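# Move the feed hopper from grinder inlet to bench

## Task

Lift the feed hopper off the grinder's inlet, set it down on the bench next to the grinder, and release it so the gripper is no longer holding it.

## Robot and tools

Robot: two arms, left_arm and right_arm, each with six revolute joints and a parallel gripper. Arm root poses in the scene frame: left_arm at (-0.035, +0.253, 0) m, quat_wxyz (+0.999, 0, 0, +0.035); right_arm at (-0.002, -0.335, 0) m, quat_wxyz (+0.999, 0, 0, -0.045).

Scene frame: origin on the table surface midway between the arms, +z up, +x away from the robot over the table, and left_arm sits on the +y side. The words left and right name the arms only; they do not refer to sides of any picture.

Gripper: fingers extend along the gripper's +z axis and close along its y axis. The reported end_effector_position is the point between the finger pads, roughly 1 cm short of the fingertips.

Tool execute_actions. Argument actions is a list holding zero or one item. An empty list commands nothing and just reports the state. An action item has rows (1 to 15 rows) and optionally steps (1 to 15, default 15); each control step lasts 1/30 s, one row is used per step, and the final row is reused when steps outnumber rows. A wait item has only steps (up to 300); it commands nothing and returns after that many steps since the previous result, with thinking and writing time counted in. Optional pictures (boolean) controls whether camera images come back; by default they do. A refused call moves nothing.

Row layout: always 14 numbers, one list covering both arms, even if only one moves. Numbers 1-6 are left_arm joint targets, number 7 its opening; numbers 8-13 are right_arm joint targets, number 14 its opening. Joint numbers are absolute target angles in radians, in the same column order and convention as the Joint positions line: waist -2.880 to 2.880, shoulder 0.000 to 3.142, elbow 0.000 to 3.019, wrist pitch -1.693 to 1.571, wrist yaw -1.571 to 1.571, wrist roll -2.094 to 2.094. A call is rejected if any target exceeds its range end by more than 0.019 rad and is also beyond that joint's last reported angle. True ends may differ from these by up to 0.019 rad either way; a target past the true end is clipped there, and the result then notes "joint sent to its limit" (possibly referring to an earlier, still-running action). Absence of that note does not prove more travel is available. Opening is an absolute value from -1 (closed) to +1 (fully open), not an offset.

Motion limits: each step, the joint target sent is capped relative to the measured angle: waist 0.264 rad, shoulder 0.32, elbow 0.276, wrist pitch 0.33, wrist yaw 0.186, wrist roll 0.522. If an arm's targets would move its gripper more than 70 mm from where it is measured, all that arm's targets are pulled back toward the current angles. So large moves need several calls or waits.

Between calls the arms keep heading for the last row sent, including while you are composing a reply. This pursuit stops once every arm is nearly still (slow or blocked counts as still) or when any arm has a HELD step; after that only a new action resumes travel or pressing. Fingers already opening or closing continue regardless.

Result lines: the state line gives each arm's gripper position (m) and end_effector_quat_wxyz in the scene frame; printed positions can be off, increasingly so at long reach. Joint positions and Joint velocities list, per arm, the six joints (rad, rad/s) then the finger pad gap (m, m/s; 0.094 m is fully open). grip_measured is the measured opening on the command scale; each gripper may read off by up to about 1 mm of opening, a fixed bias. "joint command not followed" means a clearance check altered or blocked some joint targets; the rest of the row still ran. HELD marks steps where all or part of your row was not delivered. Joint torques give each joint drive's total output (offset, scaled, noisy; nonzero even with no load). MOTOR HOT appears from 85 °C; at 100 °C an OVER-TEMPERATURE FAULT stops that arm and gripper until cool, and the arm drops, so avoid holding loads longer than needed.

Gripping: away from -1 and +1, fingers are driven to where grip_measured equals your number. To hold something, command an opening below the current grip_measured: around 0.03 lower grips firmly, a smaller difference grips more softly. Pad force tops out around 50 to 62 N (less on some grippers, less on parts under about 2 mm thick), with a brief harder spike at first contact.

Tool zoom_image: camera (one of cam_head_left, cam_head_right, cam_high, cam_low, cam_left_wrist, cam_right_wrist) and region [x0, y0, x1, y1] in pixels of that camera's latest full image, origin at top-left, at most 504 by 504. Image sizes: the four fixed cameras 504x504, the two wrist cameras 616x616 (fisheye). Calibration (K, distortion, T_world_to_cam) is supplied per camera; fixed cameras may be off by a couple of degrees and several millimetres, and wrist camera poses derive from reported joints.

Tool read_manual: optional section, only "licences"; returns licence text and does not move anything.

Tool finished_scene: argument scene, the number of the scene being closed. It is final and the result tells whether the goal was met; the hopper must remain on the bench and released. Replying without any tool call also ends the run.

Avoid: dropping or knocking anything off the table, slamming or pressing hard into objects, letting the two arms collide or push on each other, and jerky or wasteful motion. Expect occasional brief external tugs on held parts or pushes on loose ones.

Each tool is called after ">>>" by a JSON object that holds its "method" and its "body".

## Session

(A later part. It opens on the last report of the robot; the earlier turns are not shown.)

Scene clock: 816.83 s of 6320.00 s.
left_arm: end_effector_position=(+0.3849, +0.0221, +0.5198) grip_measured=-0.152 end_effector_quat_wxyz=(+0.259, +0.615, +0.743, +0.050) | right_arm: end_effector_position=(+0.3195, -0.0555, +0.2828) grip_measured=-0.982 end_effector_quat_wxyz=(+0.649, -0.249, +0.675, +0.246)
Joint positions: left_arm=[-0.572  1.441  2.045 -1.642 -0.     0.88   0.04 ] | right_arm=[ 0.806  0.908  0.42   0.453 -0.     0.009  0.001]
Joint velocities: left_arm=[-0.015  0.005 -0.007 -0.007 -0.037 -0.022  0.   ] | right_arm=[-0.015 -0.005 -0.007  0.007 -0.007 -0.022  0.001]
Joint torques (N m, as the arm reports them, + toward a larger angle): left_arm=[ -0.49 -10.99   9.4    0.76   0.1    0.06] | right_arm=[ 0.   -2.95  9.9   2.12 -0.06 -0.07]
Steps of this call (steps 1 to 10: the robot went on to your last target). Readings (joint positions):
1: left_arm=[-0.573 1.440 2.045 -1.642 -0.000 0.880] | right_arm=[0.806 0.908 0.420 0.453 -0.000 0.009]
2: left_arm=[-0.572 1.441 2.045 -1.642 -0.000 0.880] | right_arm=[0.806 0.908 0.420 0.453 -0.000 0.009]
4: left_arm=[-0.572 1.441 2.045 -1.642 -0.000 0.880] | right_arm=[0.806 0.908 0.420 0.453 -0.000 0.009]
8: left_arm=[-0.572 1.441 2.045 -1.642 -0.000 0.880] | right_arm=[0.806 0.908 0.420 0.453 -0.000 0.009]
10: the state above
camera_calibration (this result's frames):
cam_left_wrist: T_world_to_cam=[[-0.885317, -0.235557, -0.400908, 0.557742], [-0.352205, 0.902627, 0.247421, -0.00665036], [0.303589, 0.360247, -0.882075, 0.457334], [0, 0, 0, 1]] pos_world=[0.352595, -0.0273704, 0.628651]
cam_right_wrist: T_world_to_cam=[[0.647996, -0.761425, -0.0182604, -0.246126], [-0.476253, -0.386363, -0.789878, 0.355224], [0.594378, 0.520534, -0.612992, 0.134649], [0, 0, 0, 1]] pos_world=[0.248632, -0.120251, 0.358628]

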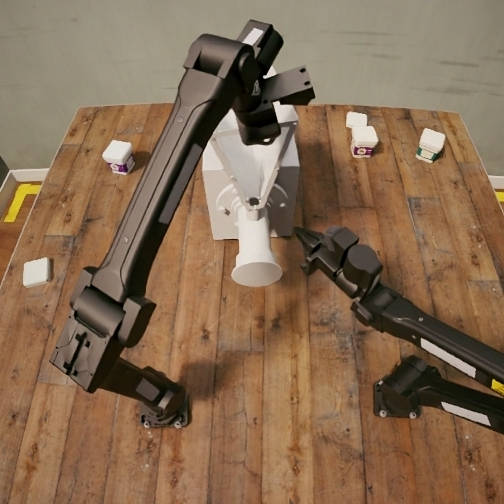

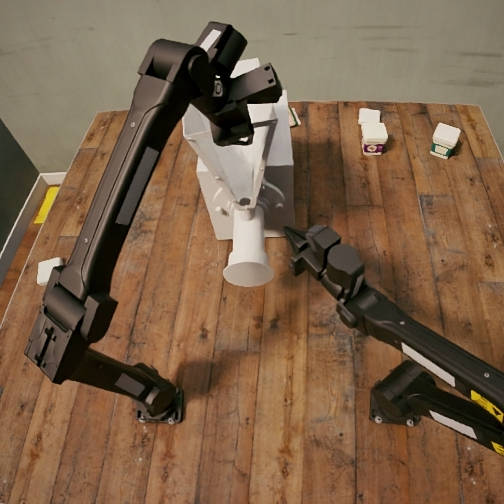

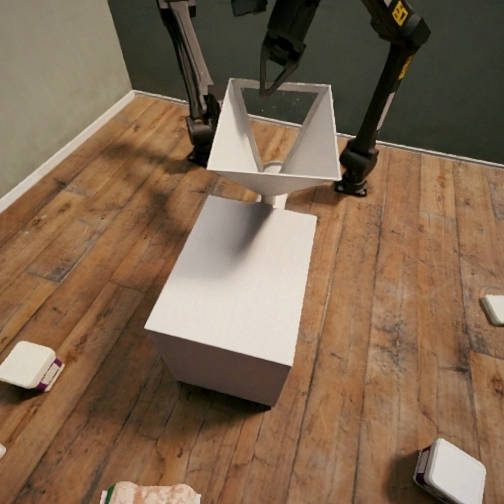

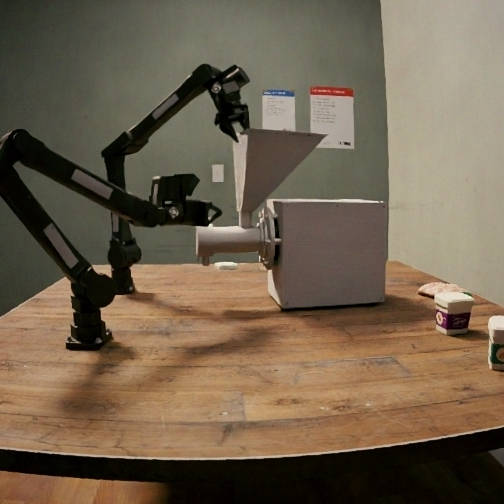

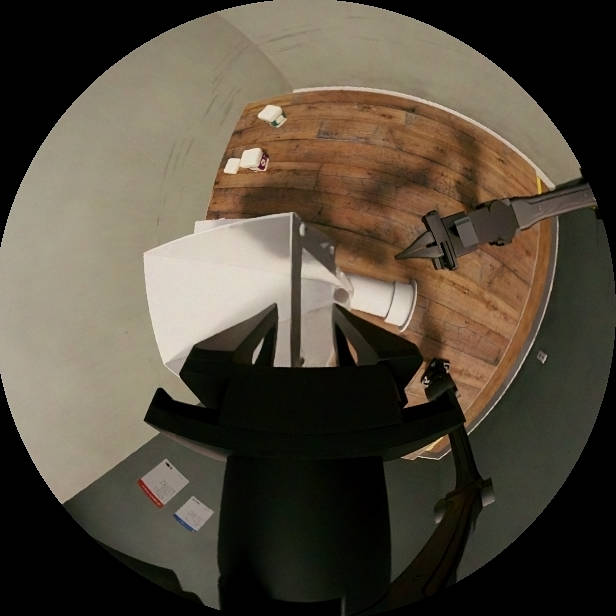

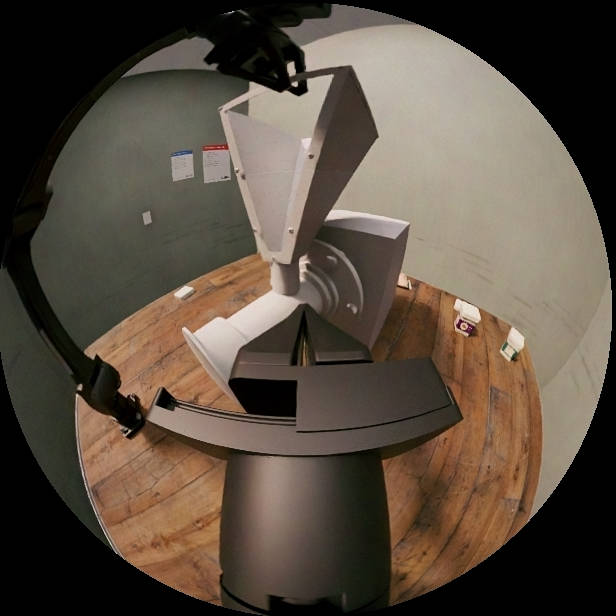

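>>> {"method": "execute_actions", "body": {"actions": [{"rows":[[-0.555,1.444,2.04,-1.65,0,0.88,-0.25,0.8,0.9,0.43,0.46,0,0,-1],[-0.552,1.446,2.037,-1.65,0,0.88,-0.35,0.8,0.9,0.43,0.46,0,0,-1],[-0.55,1.448,2.035,-1.65,0,0.87,-0.45,0.8,0.9,0.43,0.46,0,0,-1],[-0.55,1.448,2.035,-1.65,0,0.85,-0.53,0.8,0.9,0.43,0.46,0,0,-1],[-0.55,1.448,2.035,-1.65,0,0.82,-0.53,0.8,0.9,0.43,0.46,0,0,-1],[-0.55,1.448,2.035,-1.65,0,0.79,-0.53,0.8,0.9,0.43,0.46,0,0,-1],[-0.55,1.448,2.035,-1.65,0,0.76,-0.53,0.8,0.9,0.43,0.46,0,0,-1],[-0.55,1.448,2.035,-1.65,0,0.73,-0.53,0.8,0.9,0.43,0.46,0,0,-1],[-0.55,1.448,2.035,-1.65,0,0.7,-0.53,0.8,0.9,0.43,0.46,0,0,-1],[-0.55,1.448,2.035,-1.65,0,0.67,-0.53,0.8,0.9,0.43,0.46,0,0,-1],[-0.55,1.448,2.035,-1.65,0,0.64,-0.53,0.8,0.9,0.43,0.46,0,0,-1],[-0.55,1.448,2.035,-1.65,0,0.61,-0.53,0.8,0.9,0.43,0.46,0,0,-1],[-0.55,1.448,2.035,-1.65,0,0.58,-0.53,0.8,0.9,0.43,0.46,0,0,-1],[-0.55,1.448,2.035,-1.65,0,0.55,-0.53,0.8,0.9,0.43,0.46,0,0,-1],[-0.55,1.448,2.035,-1.65,0,0.52,-0.53,0.8,0.9,0.43,0.46,0,0,-1]],"steps":15}], "pictures": false}}

>>> {"method": "execute_actions", "body": {"actions": [{"steps":12}]}}

Scene clock: 832.97 s of 6320.00 s.
left_arm: end_effector_position=(+0.3869, +0.0262, +0.5168) grip_measured=-0.528 end_effector_quat_wxyz=(+0.259, +0.522, +0.812, +0.020) | right_arm: end_effector_position=(+0.3195, -0.0555, +0.2828) grip_measured=-0.982 end_effector_quat_wxyz=(+0.649, -0.249, +0.675, +0.246)
Joint positions: left_arm=[-0.563  1.441  2.038 -1.643 -0.     0.65   0.022] | right_arm=[ 0.806  0.908  0.42   0.453 -0.     0.009  0.001]
Joint velocities: left_arm=[ 0.005 -0.005  0.002 -0.002  0.037 -0.652 -0.001] | right_arm=[ 0.005 -0.024  0.012  0.002 -0.037  0.007 -0.   ]
Joint torques (N m, as the arm reports them, + toward a larger angle): left_arm=[ -0.21 -10.49   9.17   0.87   0.06  -0.26] | right_arm=[ 0.14 -3.74  9.75  2.11 -0.01 -0.08]
Steps of this call (steps 1 to 15: the robot went on to your last target; steps 16 to 90: nothing new was sent; then 12.63 s passed at rest; steps 91 to 105: all 15 steps of this action). Readings (joint positions):
91: left_arm=[-0.572 1.441 2.045 -1.642 -0.000 0.880] | right_arm=[0.806 0.908 0.420 0.453 -0.000 0.009]
92: left_arm=[-0.571 1.441 2.044 -1.642 -0.000 0.880] | right_arm=[0.806 0.908 0.420 0.453 -0.000 0.009]
94: left_arm=[-0.568 1.441 2.042 -1.642 -0.000 0.877] | right_arm=[0.806 0.908 0.420 0.453 -0.000 0.009]
98: left_arm=[-0.563 1.441 2.038 -1.643 -0.000 0.822] | right_arm=[0.806 0.908 0.420 0.453 -0.000 0.009]
105: the state above

Scene clock: 833.37 s of 6320.00 s.
left_arm: end_effector_position=(+0.3876, +0.0275, +0.5167) grip_measured=-0.528 end_effector_quat_wxyz=(+0.259, +0.481, +0.837, +0.008) | right_arm: end_effector_position=(+0.3195, -0.0555, +0.2828) grip_measured=-0.982 end_effector_quat_wxyz=(+0.649, -0.249, +0.675, +0.246)
Joint positions: left_arm=[-0.56   1.441  2.038 -1.643 -0.     0.554  0.022] | right_arm=[ 0.806  0.908  0.42   0.453 -0.     0.009  0.001]
Joint velocities: left_arm=[-0.005 -0.005 -0.007  0.002 -0.051  0.007 -0.   ] | right_arm=[-0.005 -0.005 -0.007 -0.007  0.037  0.037 -0.001]
Joint torques (N m, as the arm reports them, + toward a larger angle): left_arm=[ -0.78 -10.38   9.     0.88   0.03  -0.26] | right_arm=[-0.12 -2.46 10.09  1.93 -0.06 -0.11]
Steps of this call (steps 1 to 12: the robot went on to your last target). Readings (joint positions):
1: left_arm=[-0.562 1.441 2.038 -1.643 -0.000 0.631] | right_arm=[0.806 0.908 0.420 0.453 -0.000 0.009]
2: left_arm=[-0.562 1.441 2.038 -1.643 -0.000 0.614] | right_arm=[0.806 0.908 0.420 0.453 -0.000 0.009]
4: left_arm=[-0.561 1.441 2.038 -1.643 -0.000 0.588] | right_arm=[0.806 0.908 0.420 0.453 -0.000 0.009]
8: left_arm=[-0.560 1.441 2.038 -1.643 -0.000 0.564] | right_arm=[0.806 0.908 0.420 0.453 -0.000 0.009]
12: the state above
camera_calibration (this result's frames):
cam_left_wrist: T_world_to_cam=[[-0.800094, -0.533847, -0.273599, 0.469522], [-0.586127, 0.792795, 0.167126, 0.125273], [0.127688, 0.29408, -0.947213, 0.555551], [0, 0, 0, 1]] pos_world=[0.378151, -0.0120393, 0.633749]
cam_right_wrist: T_world_to_cam=[[0.647996, -0.761425, -0.0182604, -0.246126], [-0.476253, -0.386363, -0.789878, 0.355224], [0.594378, 0.520534, -0.612992, 0.134649], [0, 0, 0, 1]] pos_world=[0.248632, -0.120251, 0.358628]

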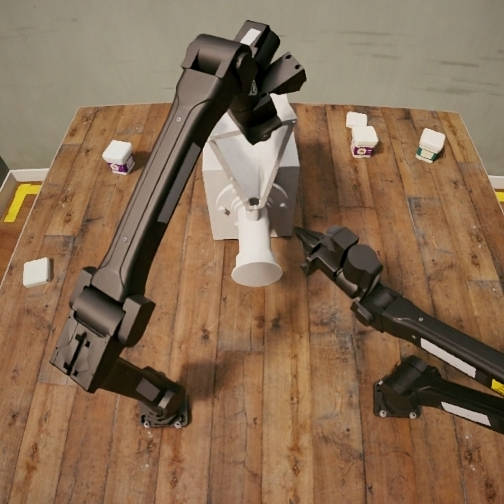

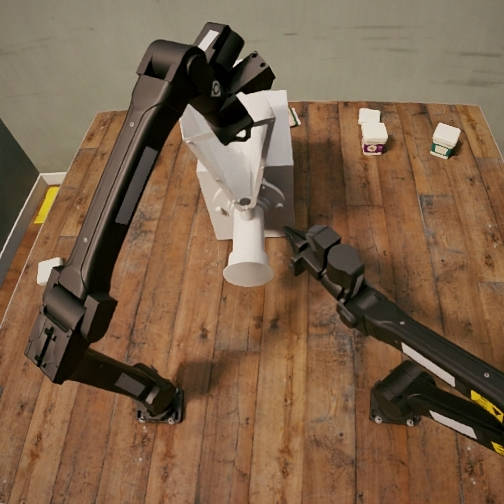

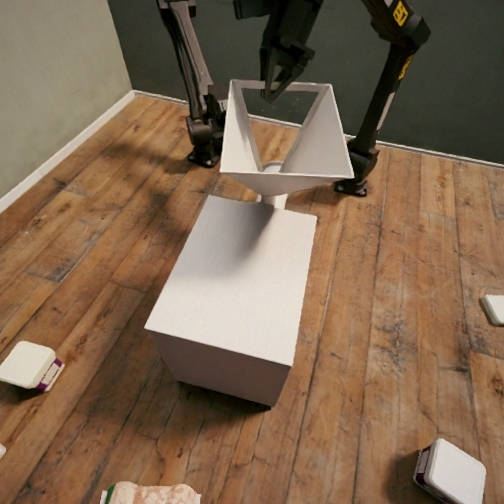

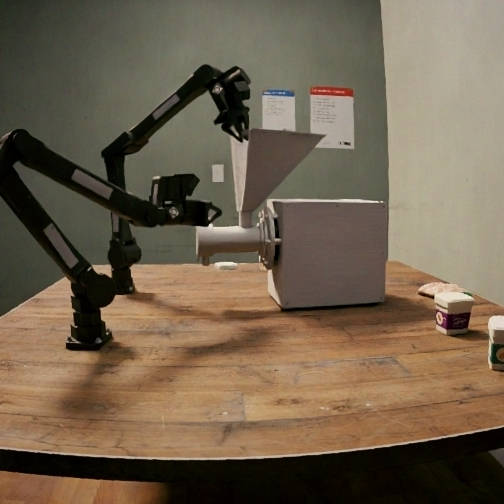

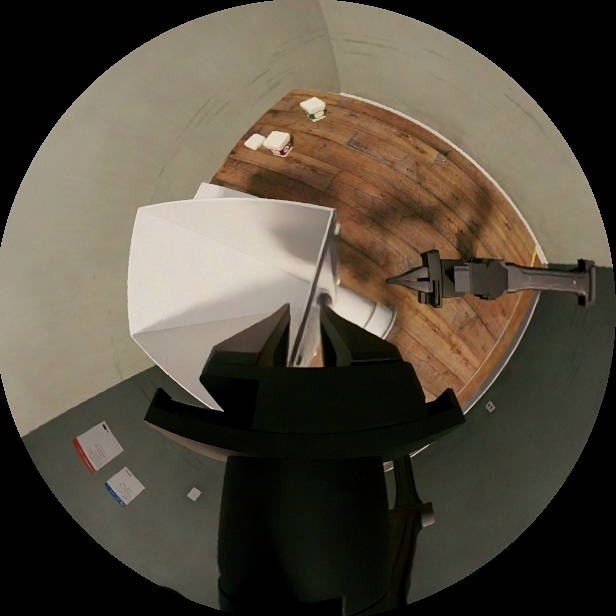

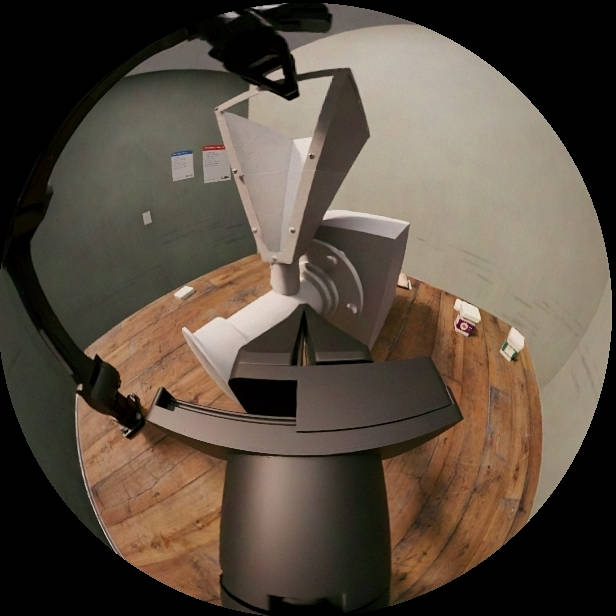

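>>> {"method": "execute_actions", "body": {"actions": [{"rows":[[-0.562,1.455,2.06,-1.65,0,0.47,-0.53,0.8,0.9,0.43,0.46,0,0,-1],[-0.566,1.46,2.078,-1.65,0,0.42,-0.53,0.8,0.9,0.43,0.46,0,0,-1],[-0.57,1.465,2.088,-1.65,0,0.365,-0.53,0.8,0.9,0.43,0.46,0,0,-1],[-0.573,1.469,2.092,-1.65,0,0.313,-0.53,0.8,0.9,0.43,0.46,0,0,-1],[-0.575,1.471,2.094,-1.65,0,0.265,-0.53,0.8,0.9,0.43,0.46,0,0,-1],[-0.576,1.474,2.097,-1.65,0,0.215,-0.53,0.8,0.9,0.43,0.46,0,0,-1],[-0.577,1.476,2.1,-1.65,0,0.166,-0.53,0.8,0.9,0.43,0.46,0,0,-1],[-0.578,1.479,2.102,-1.65,0,0.116,-0.53,0.8,0.9,0.43,0.46,0,0,-1],[-0.579,1.481,2.105,-1.652,0,0.066,-0.53,0.8,0.9,0.43,0.46,0,0,-1],[-0.58,1.484,2.108,-1.652,0,0.015,-0.53,0.8,0.9,0.43,0.46,0,0,-1],[-0.58,1.487,2.111,-1.653,0,-0.035,-0.53,0.8,0.9,0.43,0.46,0,0,-1],[-0.58,1.489,2.114,-1.654,0,-0.085,-0.53,0.8,0.9,0.43,0.46,0,0,-1],[-0.58,1.492,2.117,-1.655,0,-0.136,-0.53,0.8,0.9,0.43,0.46,0,0,-1],[-0.58,1.495,2.12,-1.655,0,-0.186,-0.53,0.8,0.9,0.43,0.46,0,0,-1],[-0.58,1.497,2.123,-1.656,0,-0.236,-0.53,0.8,0.9,0.43,0.46,0,0,-1]],"steps":15}], "pictures": false}}

>>> {"method": "execute_actions", "body": {"actions": [{"steps":15}]}}

Scene clock: 849.33 s of 6320.00 s.
left_arm: end_effector_position=(+0.3968, +0.0215, +0.5216) grip_measured=-0.528 end_effector_quat_wxyz=(+0.257, +0.233, +0.936, -0.064) | right_arm: end_effector_position=(+0.3195, -0.0555, +0.2828) grip_measured=-0.982 end_effector_quat_wxyz=(+0.649, -0.249, +0.675, +0.246)
Joint positions: left_arm=[-0.562  1.47   2.081 -1.644 -0.002 -0.003  0.022] | right_arm=[ 0.806  0.908  0.42   0.453 -0.     0.009  0.001]
Joint velocities: left_arm=[-0.015  0.054  0.105  0.012 -0.051 -1.37   0.   ] | right_arm=[ 0.005  0.005 -0.002 -0.017 -0.022 -0.066 -0.   ]
Joint torques (N m, as the arm reports them, + toward a larger angle): left_arm=[-3.19 -9.82 12.93  0.52  0.13 -0.26] | right_arm=[ 0.01 -3.72 10.08  2.17 -0.03 -0.05]
Steps of this call (steps 1 to 30: the robot went on to your last target; steps 31 to 90: nothing new was sent; then 12.47 s passed at rest; steps 91 to 105: all 15 steps of this action). Readings (joint positions):
91: left_arm=[-0.560 1.441 2.038 -1.643 -0.000 0.542] | right_arm=[0.806 0.908 0.420 0.453 -0.000 0.009]
92: left_arm=[-0.560 1.441 2.039 -1.643 -0.000 0.527] | right_arm=[0.806 0.908 0.420 0.453 -0.000 0.009]
94: left_arm=[-0.560 1.443 2.043 -1.643 -0.000 0.474] | right_arm=[0.806 0.908 0.420 0.453 -0.000 0.009]
98: left_arm=[-0.561 1.453 2.056 -1.644 -0.000 0.325] | right_arm=[0.806 0.908 0.420 0.453 -0.000 0.009]
105: the state above

Scene clock: 849.83 s of 6320.00 s.
left_arm: end_effector_position=(+0.3996, +0.0211, +0.5201) grip_measured=-0.528 end_effector_quat_wxyz=(+0.249, +0.135, +0.955, -0.087) | right_arm: end_effector_position=(+0.3195, -0.0555, +0.2828) grip_measured=-0.982 end_effector_quat_wxyz=(+0.649, -0.249, +0.675, +0.246)
Joint positions: left_arm=[-0.562  1.478  2.085 -1.645 -0.008 -0.209  0.022] | right_arm=[ 0.806  0.908  0.42   0.453 -0.     0.009  0.001]
Joint velocities: left_arm=[-0.005 -0.005 -0.012 -0.002 -0.007 -0.081 -0.   ] | right_arm=[-0.015 -0.015 -0.007  0.007 -0.007 -0.095 -0.   ]
Joint torques (N m, as the arm reports them, + toward a larger angle): left_arm=[ -2.96 -10.61  13.12   0.67   0.31  -0.15] | right_arm=[-0.7  -3.04  9.87  2.14 -0.02 -0.05]
Steps of this call (steps 1 to 15: the robot went on to your last target). Readings (joint positions):
1: left_arm=[-0.562 1.472 2.083 -1.644 -0.002 -0.045] | right_arm=[0.806 0.908 0.420 0.453 -0.000 0.009]
2: left_arm=[-0.562 1.474 2.085 -1.644 -0.003 -0.079] | right_arm=[0.806 0.908 0.420 0.453 -0.000 0.009]
4: left_arm=[-0.562 1.475 2.085 -1.644 -0.004 -0.129] | right_arm=[0.806 0.908 0.420 0.453 -0.000 0.009]
8: left_arm=[-0.562 1.475 2.085 -1.645 -0.005 -0.178] | right_arm=[0.806 0.908 0.420 0.453 -0.000 0.009]
15: the state above
camera_calibration (this result's frames):
cam_left_wrist: T_world_to_cam=[[-0.301695, -0.949244, 0.0889669, 0.0977036], [-0.944705, 0.310215, 0.106297, 0.321937], [-0.128501, -0.0519782, -0.990346, 0.691186], [0, 0, 0, 1]] pos_world=[0.42243, 0.0288016, 0.6416]
cam_right_wrist: T_world_to_cam=[[0.647996, -0.761425, -0.0182604, -0.246126], [-0.476253, -0.386363, -0.789878, 0.355224], [0.594378, 0.520534, -0.612992, 0.134649], [0, 0, 0, 1]] pos_world=[0.248632, -0.120251, 0.358628]

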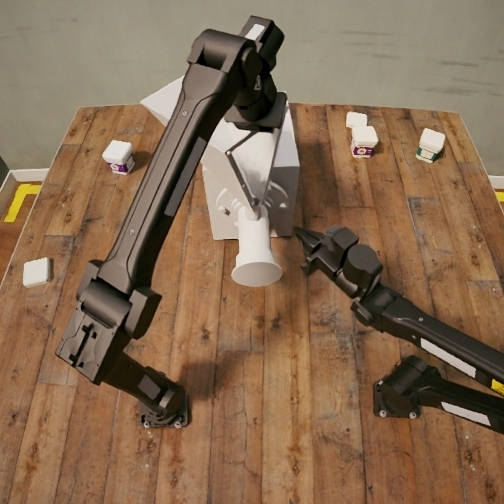

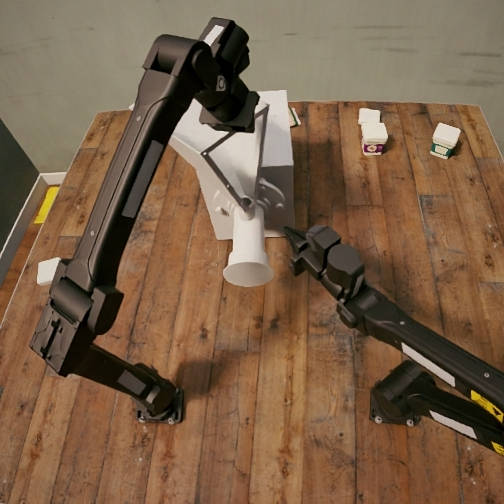

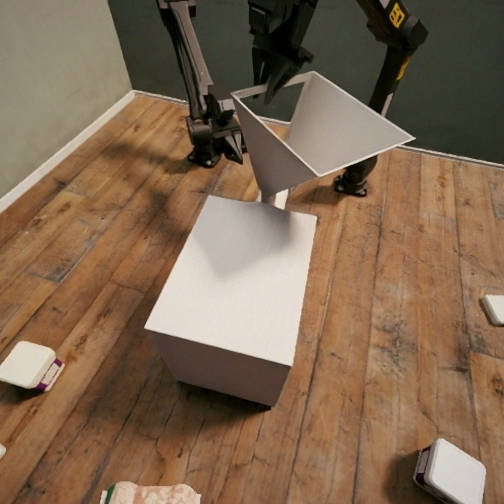

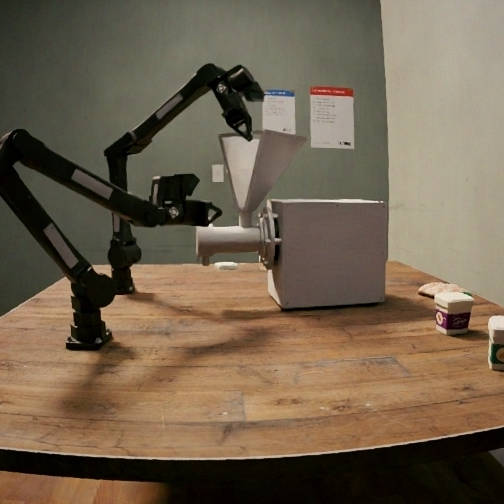

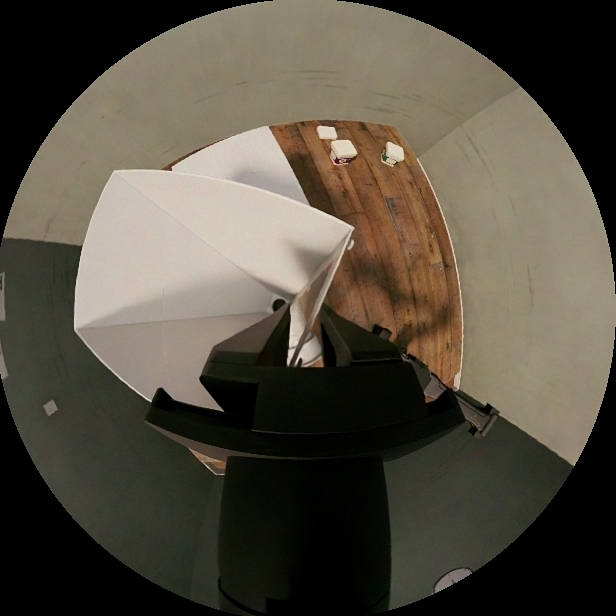

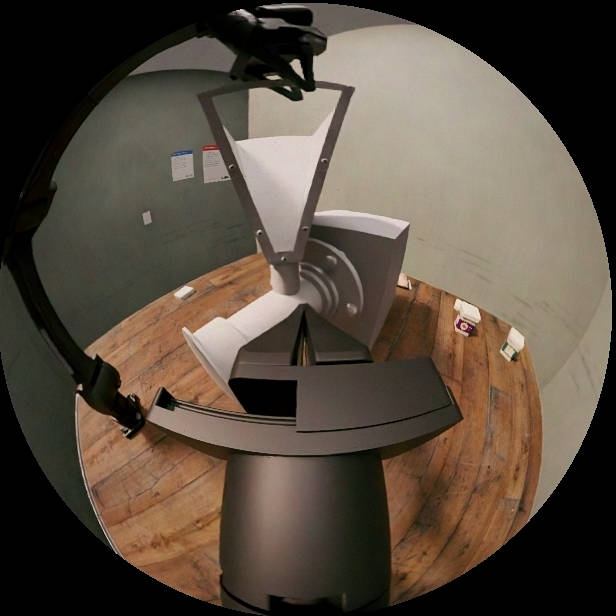

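>>> {"method": "execute_actions", "body": {"actions": [{"rows":[[-0.561,1.5066,2.124,-1.655,0,-0.3,-0.53,0.8,0.9,0.43,0.46,0,0,-1],[-0.561,1.51,2.128,-1.655,0,-0.365,-0.53,0.8,0.9,0.43,0.46,0,0,-1],[-0.561,1.513,2.1315,-1.655,0,-0.427,-0.53,0.8,0.9,0.43,0.46,0,0,-1],[-0.559,1.5165,2.135,-1.656,0,-0.485,-0.53,0.8,0.9,0.43,0.46,0,0,-1],[-0.557,1.52,2.139,-1.656,0,-0.542,-0.53,0.8,0.9,0.43,0.46,0,0,-1],[-0.554,1.523,2.143,-1.657,0,-0.599,-0.52,0.8,0.9,0.43,0.46,0,0,-1],[-0.552,1.526,2.1465,-1.657,0,-0.654,-0.52,0.8,0.9,0.43,0.46,0,0,-1],[-0.551,1.5295,2.15,-1.657,0,-0.709,-0.51,0.8,0.9,0.43,0.46,0,0,-1],[-0.55,1.533,2.154,-1.658,0,-0.763,-0.51,0.8,0.9,0.43,0.46,0,0,-1],[-0.549,1.536,2.1576,-1.658,0,-0.817,-0.5,0.8,0.9,0.43,0.46,0,0,-1],[-0.548,1.539,2.161,-1.659,0,-0.87,-0.5,0.8,0.9,0.43,0.46,0,0,-1],[-0.547,1.542,2.165,-1.659,0,-0.921,-0.49,0.8,0.9,0.43,0.46,0,0,-1],[-0.546,1.5446,2.168,-1.659,0,-0.972,-0.49,0.8,0.9,0.43,0.46,0,0,-1],[-0.545,1.547,2.1715,-1.66,0,-1.022,-0.48,0.8,0.9,0.43,0.46,0,0,-1],[-0.543,1.55,2.175,-1.66,0,-1.072,-0.48,0.8,0.9,0.43,0.46,0,0,-1]],"steps":15}], "pictures": false}}

>>> {"method": "execute_actions", "body": {"actions": [{"steps":15}]}}

Scene clock: 874.97 s of 6320.00 s.
left_arm: end_effector_position=(+0.4153, +0.0220, +0.5199) grip_measured=-0.481 end_effector_quat_wxyz=(+0.211, -0.171, +0.950, -0.156) | right_arm: end_effector_position=(+0.3195, -0.0555, +0.2828) grip_measured=-0.982 end_effector_quat_wxyz=(+0.649, -0.249, +0.675, +0.246)
Joint positions: left_arm=[-0.546  1.517  2.13  -1.653 -0.007 -0.829  0.024] | right_arm=[ 0.806  0.908  0.42   0.453 -0.     0.009  0.001]
Joint velocities: left_arm=[ 0.063  0.054  0.1   -0.022 -0.007 -1.458  0.002] | right_arm=[-0.005 -0.005 -0.002 -0.012 -0.022 -0.037 -0.001]
Joint torques (N m, as the arm reports them, + toward a larger angle): left_arm=[ -1.42 -10.23  13.35   0.89   0.27  -0.22] | right_arm=[-0.29 -2.98  9.99  2.2   0.05  0.02]
Steps of this call (steps 1 to 15: the robot went on to your last target; steps 16 to 90: nothing new was sent; then 21.63 s passed at rest; steps 91 to 105: all 15 steps of this action). Readings (joint positions):
91: left_arm=[-0.562 1.479 2.085 -1.645 -0.008 -0.227] | right_arm=[0.806 0.908 0.420 0.453 -0.000 0.009]
92: left_arm=[-0.562 1.480 2.087 -1.645 -0.008 -0.243] | right_arm=[0.806 0.908 0.420 0.453 -0.000 0.009]
94: left_arm=[-0.562 1.485 2.092 -1.645 -0.008 -0.306] | right_arm=[0.806 0.908 0.420 0.453 -0.000 0.009]
98: left_arm=[-0.558 1.497 2.107 -1.647 -0.007 -0.478] | right_arm=[0.806 0.908 0.420 0.453 -0.000 0.009]
105: the state above

Scene clock: 875.47 s of 6320.00 s.
left_arm: end_effector_position=(+0.4181, +0.0242, +0.5187) grip_measured=-0.480 end_effector_quat_wxyz=(+0.193, -0.270, +0.927, -0.175) | right_arm: end_effector_position=(+0.3195, -0.0555, +0.2828) grip_measured=-0.982 end_effector_quat_wxyz=(+0.649, -0.249, +0.675, +0.246)
Joint positions: left_arm=[-0.54   1.523  2.135 -1.656 -0.008 -1.035  0.024] | right_arm=[ 0.806  0.908  0.42   0.453 -0.     0.009  0.001]
Joint velocities: left_arm=[-0.015 -0.015 -0.012 -0.007 -0.007 -0.081 -0.001] | right_arm=[ 0.005 -0.005  0.012 -0.017 -0.007 -0.022 -0.   ]
Joint torques (N m, as the arm reports them, + toward a larger angle): left_arm=[ -1.41 -10.06  13.3    0.83   0.3   -0.26] | right_arm=[-0.9  -3.    9.98  1.91  0.02 -0.15]
Steps of this call (steps 1 to 15: the robot went on to your last target). Readings (joint positions):
1: left_arm=[-0.544 1.520 2.132 -1.653 -0.007 -0.872] | right_arm=[0.806 0.908 0.420 0.453 -0.000 0.009]
2: left_arm=[-0.542 1.521 2.134 -1.653 -0.007 -0.907] | right_arm=[0.806 0.908 0.420 0.453 -0.000 0.009]
4: left_arm=[-0.540 1.522 2.135 -1.655 -0.007 -0.959] | right_arm=[0.806 0.908 0.420 0.453 -0.000 0.009]
8: left_arm=[-0.540 1.523 2.135 -1.656 -0.007 -1.011] | right_arm=[0.806 0.908 0.420 0.453 -0.000 0.009]
15: the state above
camera_calibration (this result's frames):
cam_left_wrist: T_world_to_cam=[[0.432928, -0.797823, 0.419584, -0.375987], [-0.895837, -0.329032, 0.298686, 0.233929], [-0.100242, -0.505189, -0.857167, 0.622461], [0, 0, 0, 1]] pos_world=[0.434734, 0.0914596, 0.62144]
cam_right_wrist: T_world_to_cam=[[0.647996, -0.761425, -0.0182604, -0.246126], [-0.476253, -0.386363, -0.789878, 0.355224], [0.594378, 0.520534, -0.612992, 0.134649], [0, 0, 0, 1]] pos_world=[0.248632, -0.120251, 0.358628]

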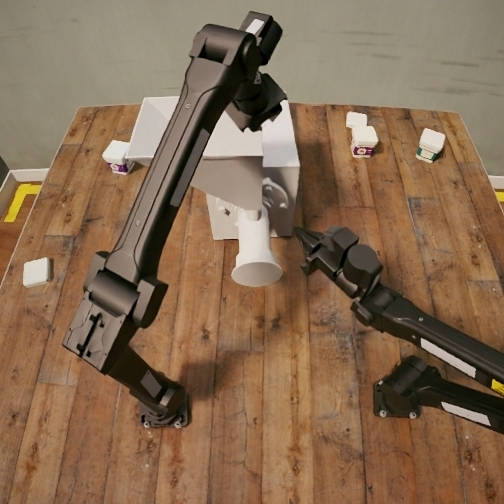

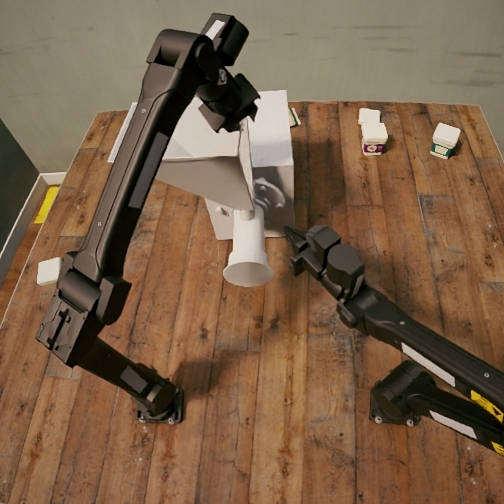

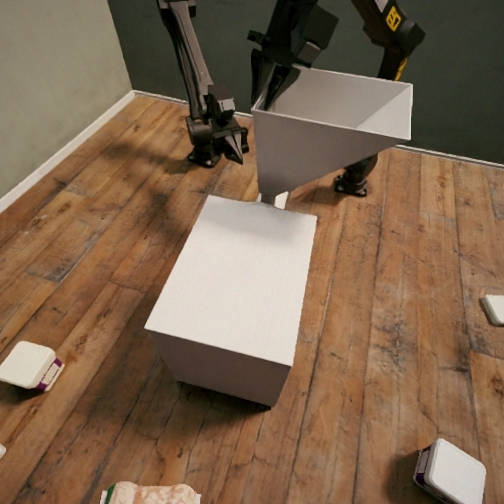

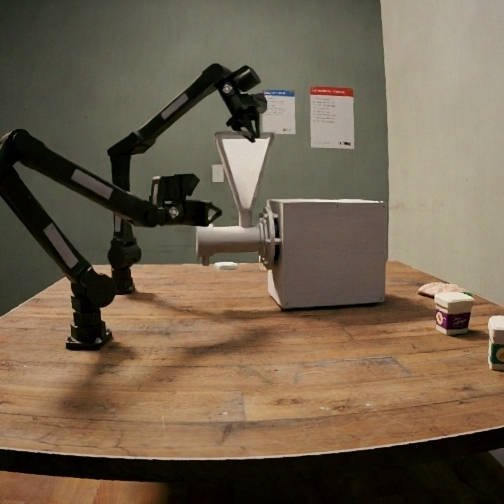

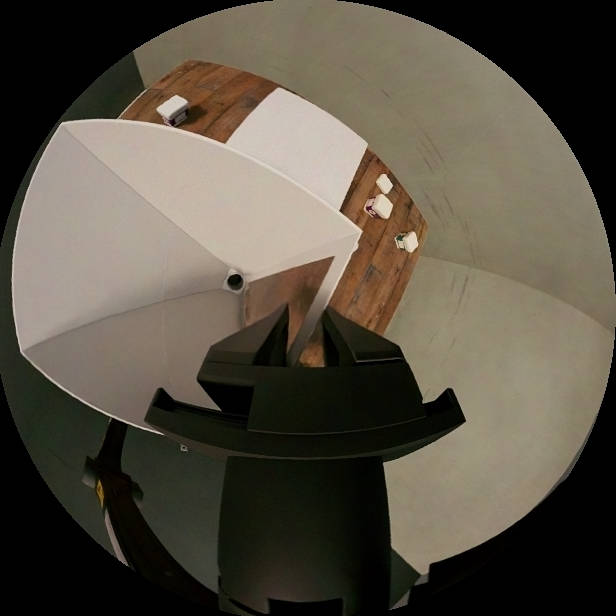

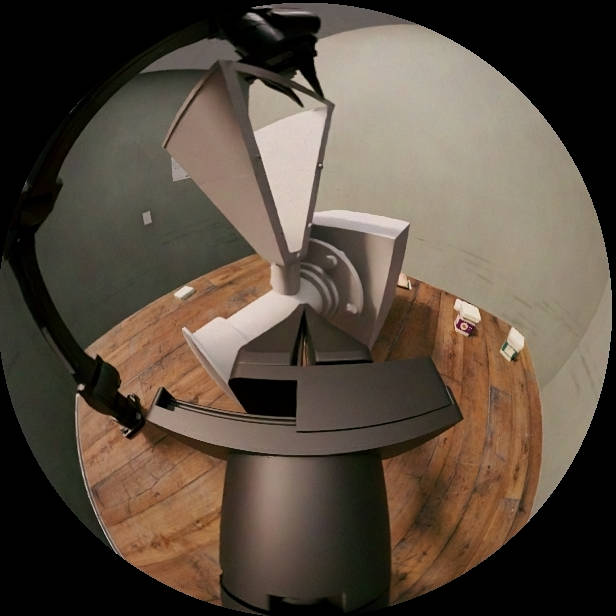

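>>> {"method": "zoom_image", "body": {"camera": "cam_right_wrist", "region": [230, 200, 370, 330]}}

Region (230, 200, 370, 330) of cam_right_wrist's 616x616 image, scaled by 3.600, with more detail than that image has; it fills the top 468 rows of this view, and the rest is white.

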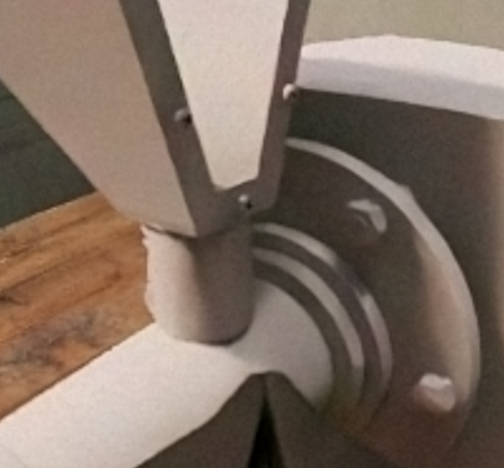

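>>> {"method": "execute_actions", "body": {"actions": [{"rows":[[-0.543,1.5446,2.172,-1.66,0,-1.121,-0.48,0.8,0.9,0.43,0.46,0,0,-1],[-0.542,1.547,2.174,-1.66,0,-1.169,-0.48,0.8,0.9,0.43,0.46,0,0,-1],[-0.541,1.55,2.176,-1.66,0,-1.217,-0.48,0.8,0.9,0.43,0.46,0,0,-1],[-0.54,1.5526,2.178,-1.661,0,-1.264,-0.48,0.8,0.9,0.43,0.46,0,0,-1],[-0.538,1.555,2.181,-1.661,0,-1.311,-0.48,0.8,0.9,0.43,0.46,0,0,-1],[-0.536,1.557,2.1836,-1.661,0,-1.357,-0.48,0.8,0.9,0.43,0.46,0,0,-1],[-0.5346,1.5596,2.186,-1.662,0,-1.403,-0.48,0.8,0.9,0.43,0.46,0,0,-1],[-0.533,1.562,2.189,-1.662,0,-1.449,-0.48,0.8,0.9,0.43,0.46,0,0,-1],[-0.531,1.5636,2.191,-1.662,0,-1.495,-0.48,0.8,0.9,0.43,0.46,0,0,-1],[-0.529,1.565,2.1935,-1.662,0,-1.54,-0.48,0.8,0.9,0.43,0.46,0,0,-1],[-0.527,1.567,2.1955,-1.663,0,-1.586,-0.48,0.8,0.9,0.43,0.46,0,0,-1],[-0.524,1.568,2.197,-1.663,0,-1.631,-0.48,0.8,0.9,0.43,0.46,0,0,-1],[-0.522,1.57,2.199,-1.663,0,-1.677,-0.48,0.8,0.9,0.43,0.46,0,0,-1],[-0.52,1.571,2.2005,-1.663,0,-1.722,-0.48,0.8,0.9,0.43,0.46,0,0,-1],[-0.518,1.572,2.202,-1.663,0,-1.768,-0.48,0.8,0.9,0.43,0.46,0,0,-1]],"steps":15}], "pictures": false}}

>>> {"method": "execute_actions", "body": {"actions": [{"steps":15}]}}

Scene clock: 887.07 s of 6320.00 s.
left_arm: end_effector_position=(+0.4254, +0.0416, +0.5209) grip_measured=-0.476 end_effector_quat_wxyz=(+0.156, -0.497, +0.829, -0.204) | right_arm: end_effector_position=(+0.3195, -0.0555, +0.2828) grip_measured=-0.982 end_effector_quat_wxyz=(+0.649, -0.249, +0.675, +0.246)
Joint positions: left_arm=[-0.51   1.532  2.156 -1.676 -0.03  -1.511  0.025] | right_arm=[ 0.806  0.908  0.42   0.453 -0.     0.009  0.001]
Joint velocities: left_arm=[ 0.024  0.015  0.027 -0.085 -0.037 -1.341 -0.   ] | right_arm=[ 0.015 -0.015 -0.012 -0.002 -0.066  0.051  0.001]
Joint torques (N m, as the arm reports them, + toward a larger angle): left_arm=[-2.53 -8.65 13.45  2.1   1.05 -0.49] | right_arm=[-0.23 -2.62 10.09  2.39 -0.01 -0.01]
Steps of this call (steps 1 to 15: the robot went on to your last target; steps 16 to 90: nothing new was sent; then 8.10 s passed at rest; steps 91 to 105: all 15 steps of this action). Readings (joint positions):
91: left_arm=[-0.540 1.523 2.135 -1.656 -0.009 -1.045] | right_arm=[0.806 0.908 0.420 0.453 -0.000 0.009]
92: left_arm=[-0.540 1.523 2.135 -1.656 -0.010 -1.056] | right_arm=[0.806 0.908 0.420 0.453 -0.000 0.009]
94: left_arm=[-0.539 1.524 2.136 -1.656 -0.015 -1.098] | right_arm=[0.806 0.908 0.420 0.453 -0.000 0.009]
98: left_arm=[-0.530 1.528 2.143 -1.661 -0.028 -1.223] | right_arm=[0.806 0.908 0.420 0.453 -0.000 0.009]
105: the state above

Scene clock: 887.57 s of 6320.00 s.
left_arm: end_effector_position=(+0.4245, +0.0414, +0.5224) grip_measured=-0.476 end_effector_quat_wxyz=(+0.132, -0.572, +0.779, -0.220) | right_arm: end_effector_position=(+0.3195, -0.0555, +0.2828) grip_measured=-0.982 end_effector_quat_wxyz=(+0.649, -0.249, +0.675, +0.246)
Joint positions: left_arm=[-0.508  1.534  2.163 -1.682 -0.02  -1.699  0.025] | right_arm=[ 0.806  0.908  0.42   0.453 -0.     0.009  0.001]
Joint velocities: left_arm=[-0.005  0.005 -0.002 -0.012  0.007 -0.081 -0.001] | right_arm=[ 0.005 -0.005  0.002  0.002 -0.051 -0.037  0.001]
Joint torques (N m, as the arm reports them, + toward a larger angle): left_arm=[-2.47 -9.27 13.03  1.94  0.72 -0.57] | right_arm=[-0.78 -3.98 10.06  2.17  0.03 -0.08]
Steps of this call (steps 1 to 15: the robot went on to your last target). Readings (joint positions):
1: left_arm=[-0.509 1.532 2.157 -1.679 -0.028 -1.552] | right_arm=[0.806 0.908 0.420 0.453 -0.000 0.009]
2: left_arm=[-0.509 1.532 2.158 -1.679 -0.025 -1.586] | right_arm=[0.806 0.908 0.420 0.453 -0.000 0.009]
4: left_arm=[-0.509 1.534 2.161 -1.679 -0.020 -1.641] | right_arm=[0.806 0.908 0.420 0.453 -0.000 0.009]
8: left_arm=[-0.508 1.534 2.161 -1.680 -0.020 -1.683] | right_arm=[0.806 0.908 0.420 0.453 -0.000 0.009]
15: the state above
camera_calibration (this result's frames):
cam_left_wrist: T_world_to_cam=[[0.835856, -0.256084, 0.485557, -0.594551], [-0.519985, -0.65287, 0.550796, -0.0336729], [0.175955, -0.712869, -0.678865, 0.433109], [0, 0, 0, 1]] pos_world=[0.403242, 0.134511, 0.601258]
cam_right_wrist: T_world_to_cam=[[0.647996, -0.761425, -0.0182604, -0.246126], [-0.476253, -0.386363, -0.789878, 0.355224], [0.594378, 0.520534, -0.612992, 0.134649], [0, 0, 0, 1]] pos_world=[0.248632, -0.120251, 0.358628]

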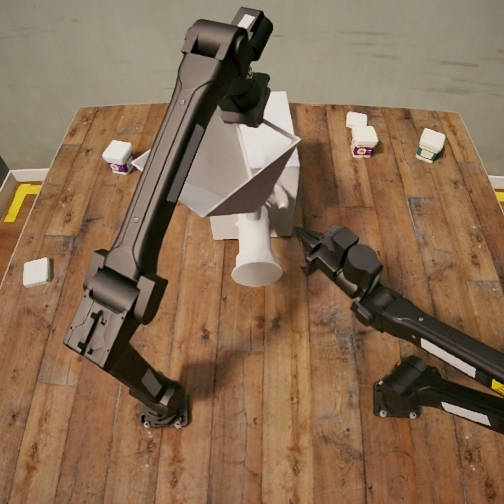

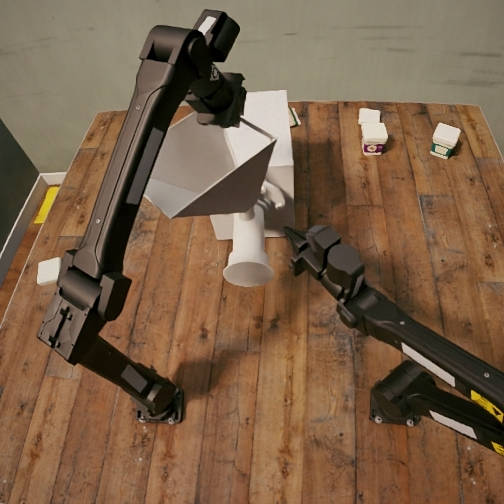

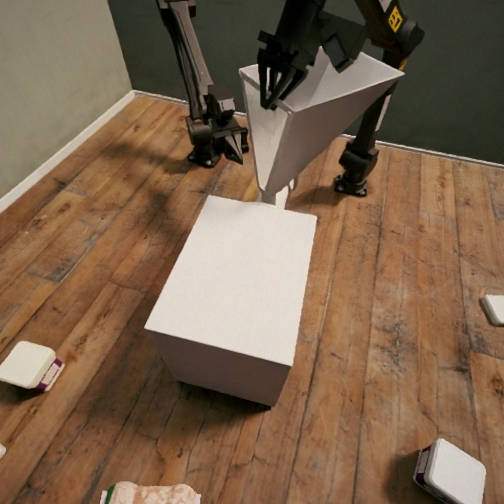

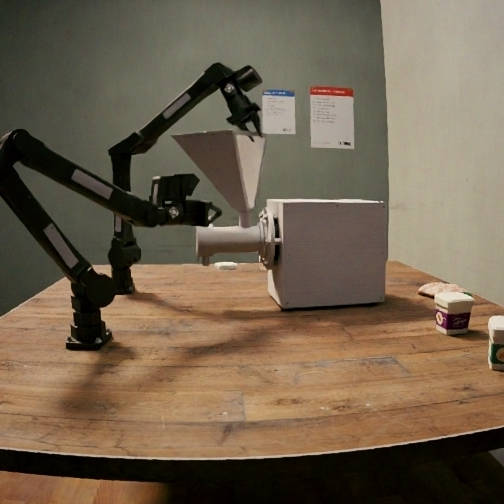

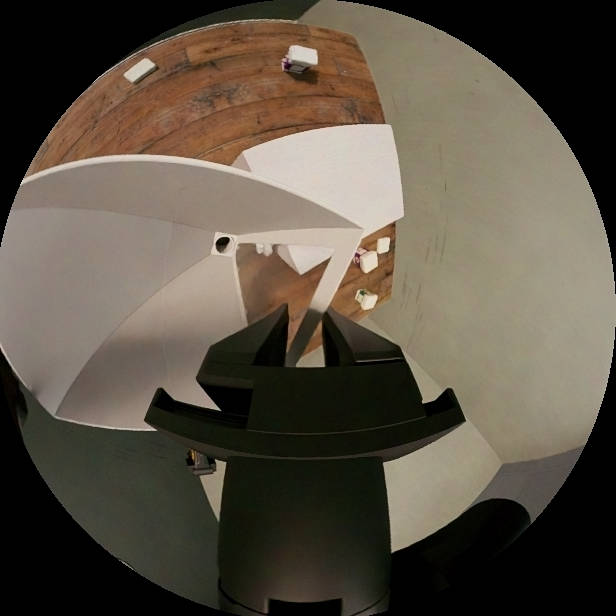

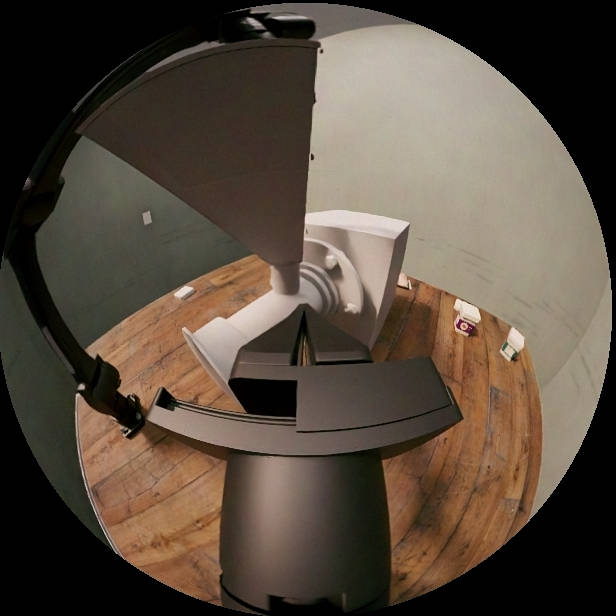

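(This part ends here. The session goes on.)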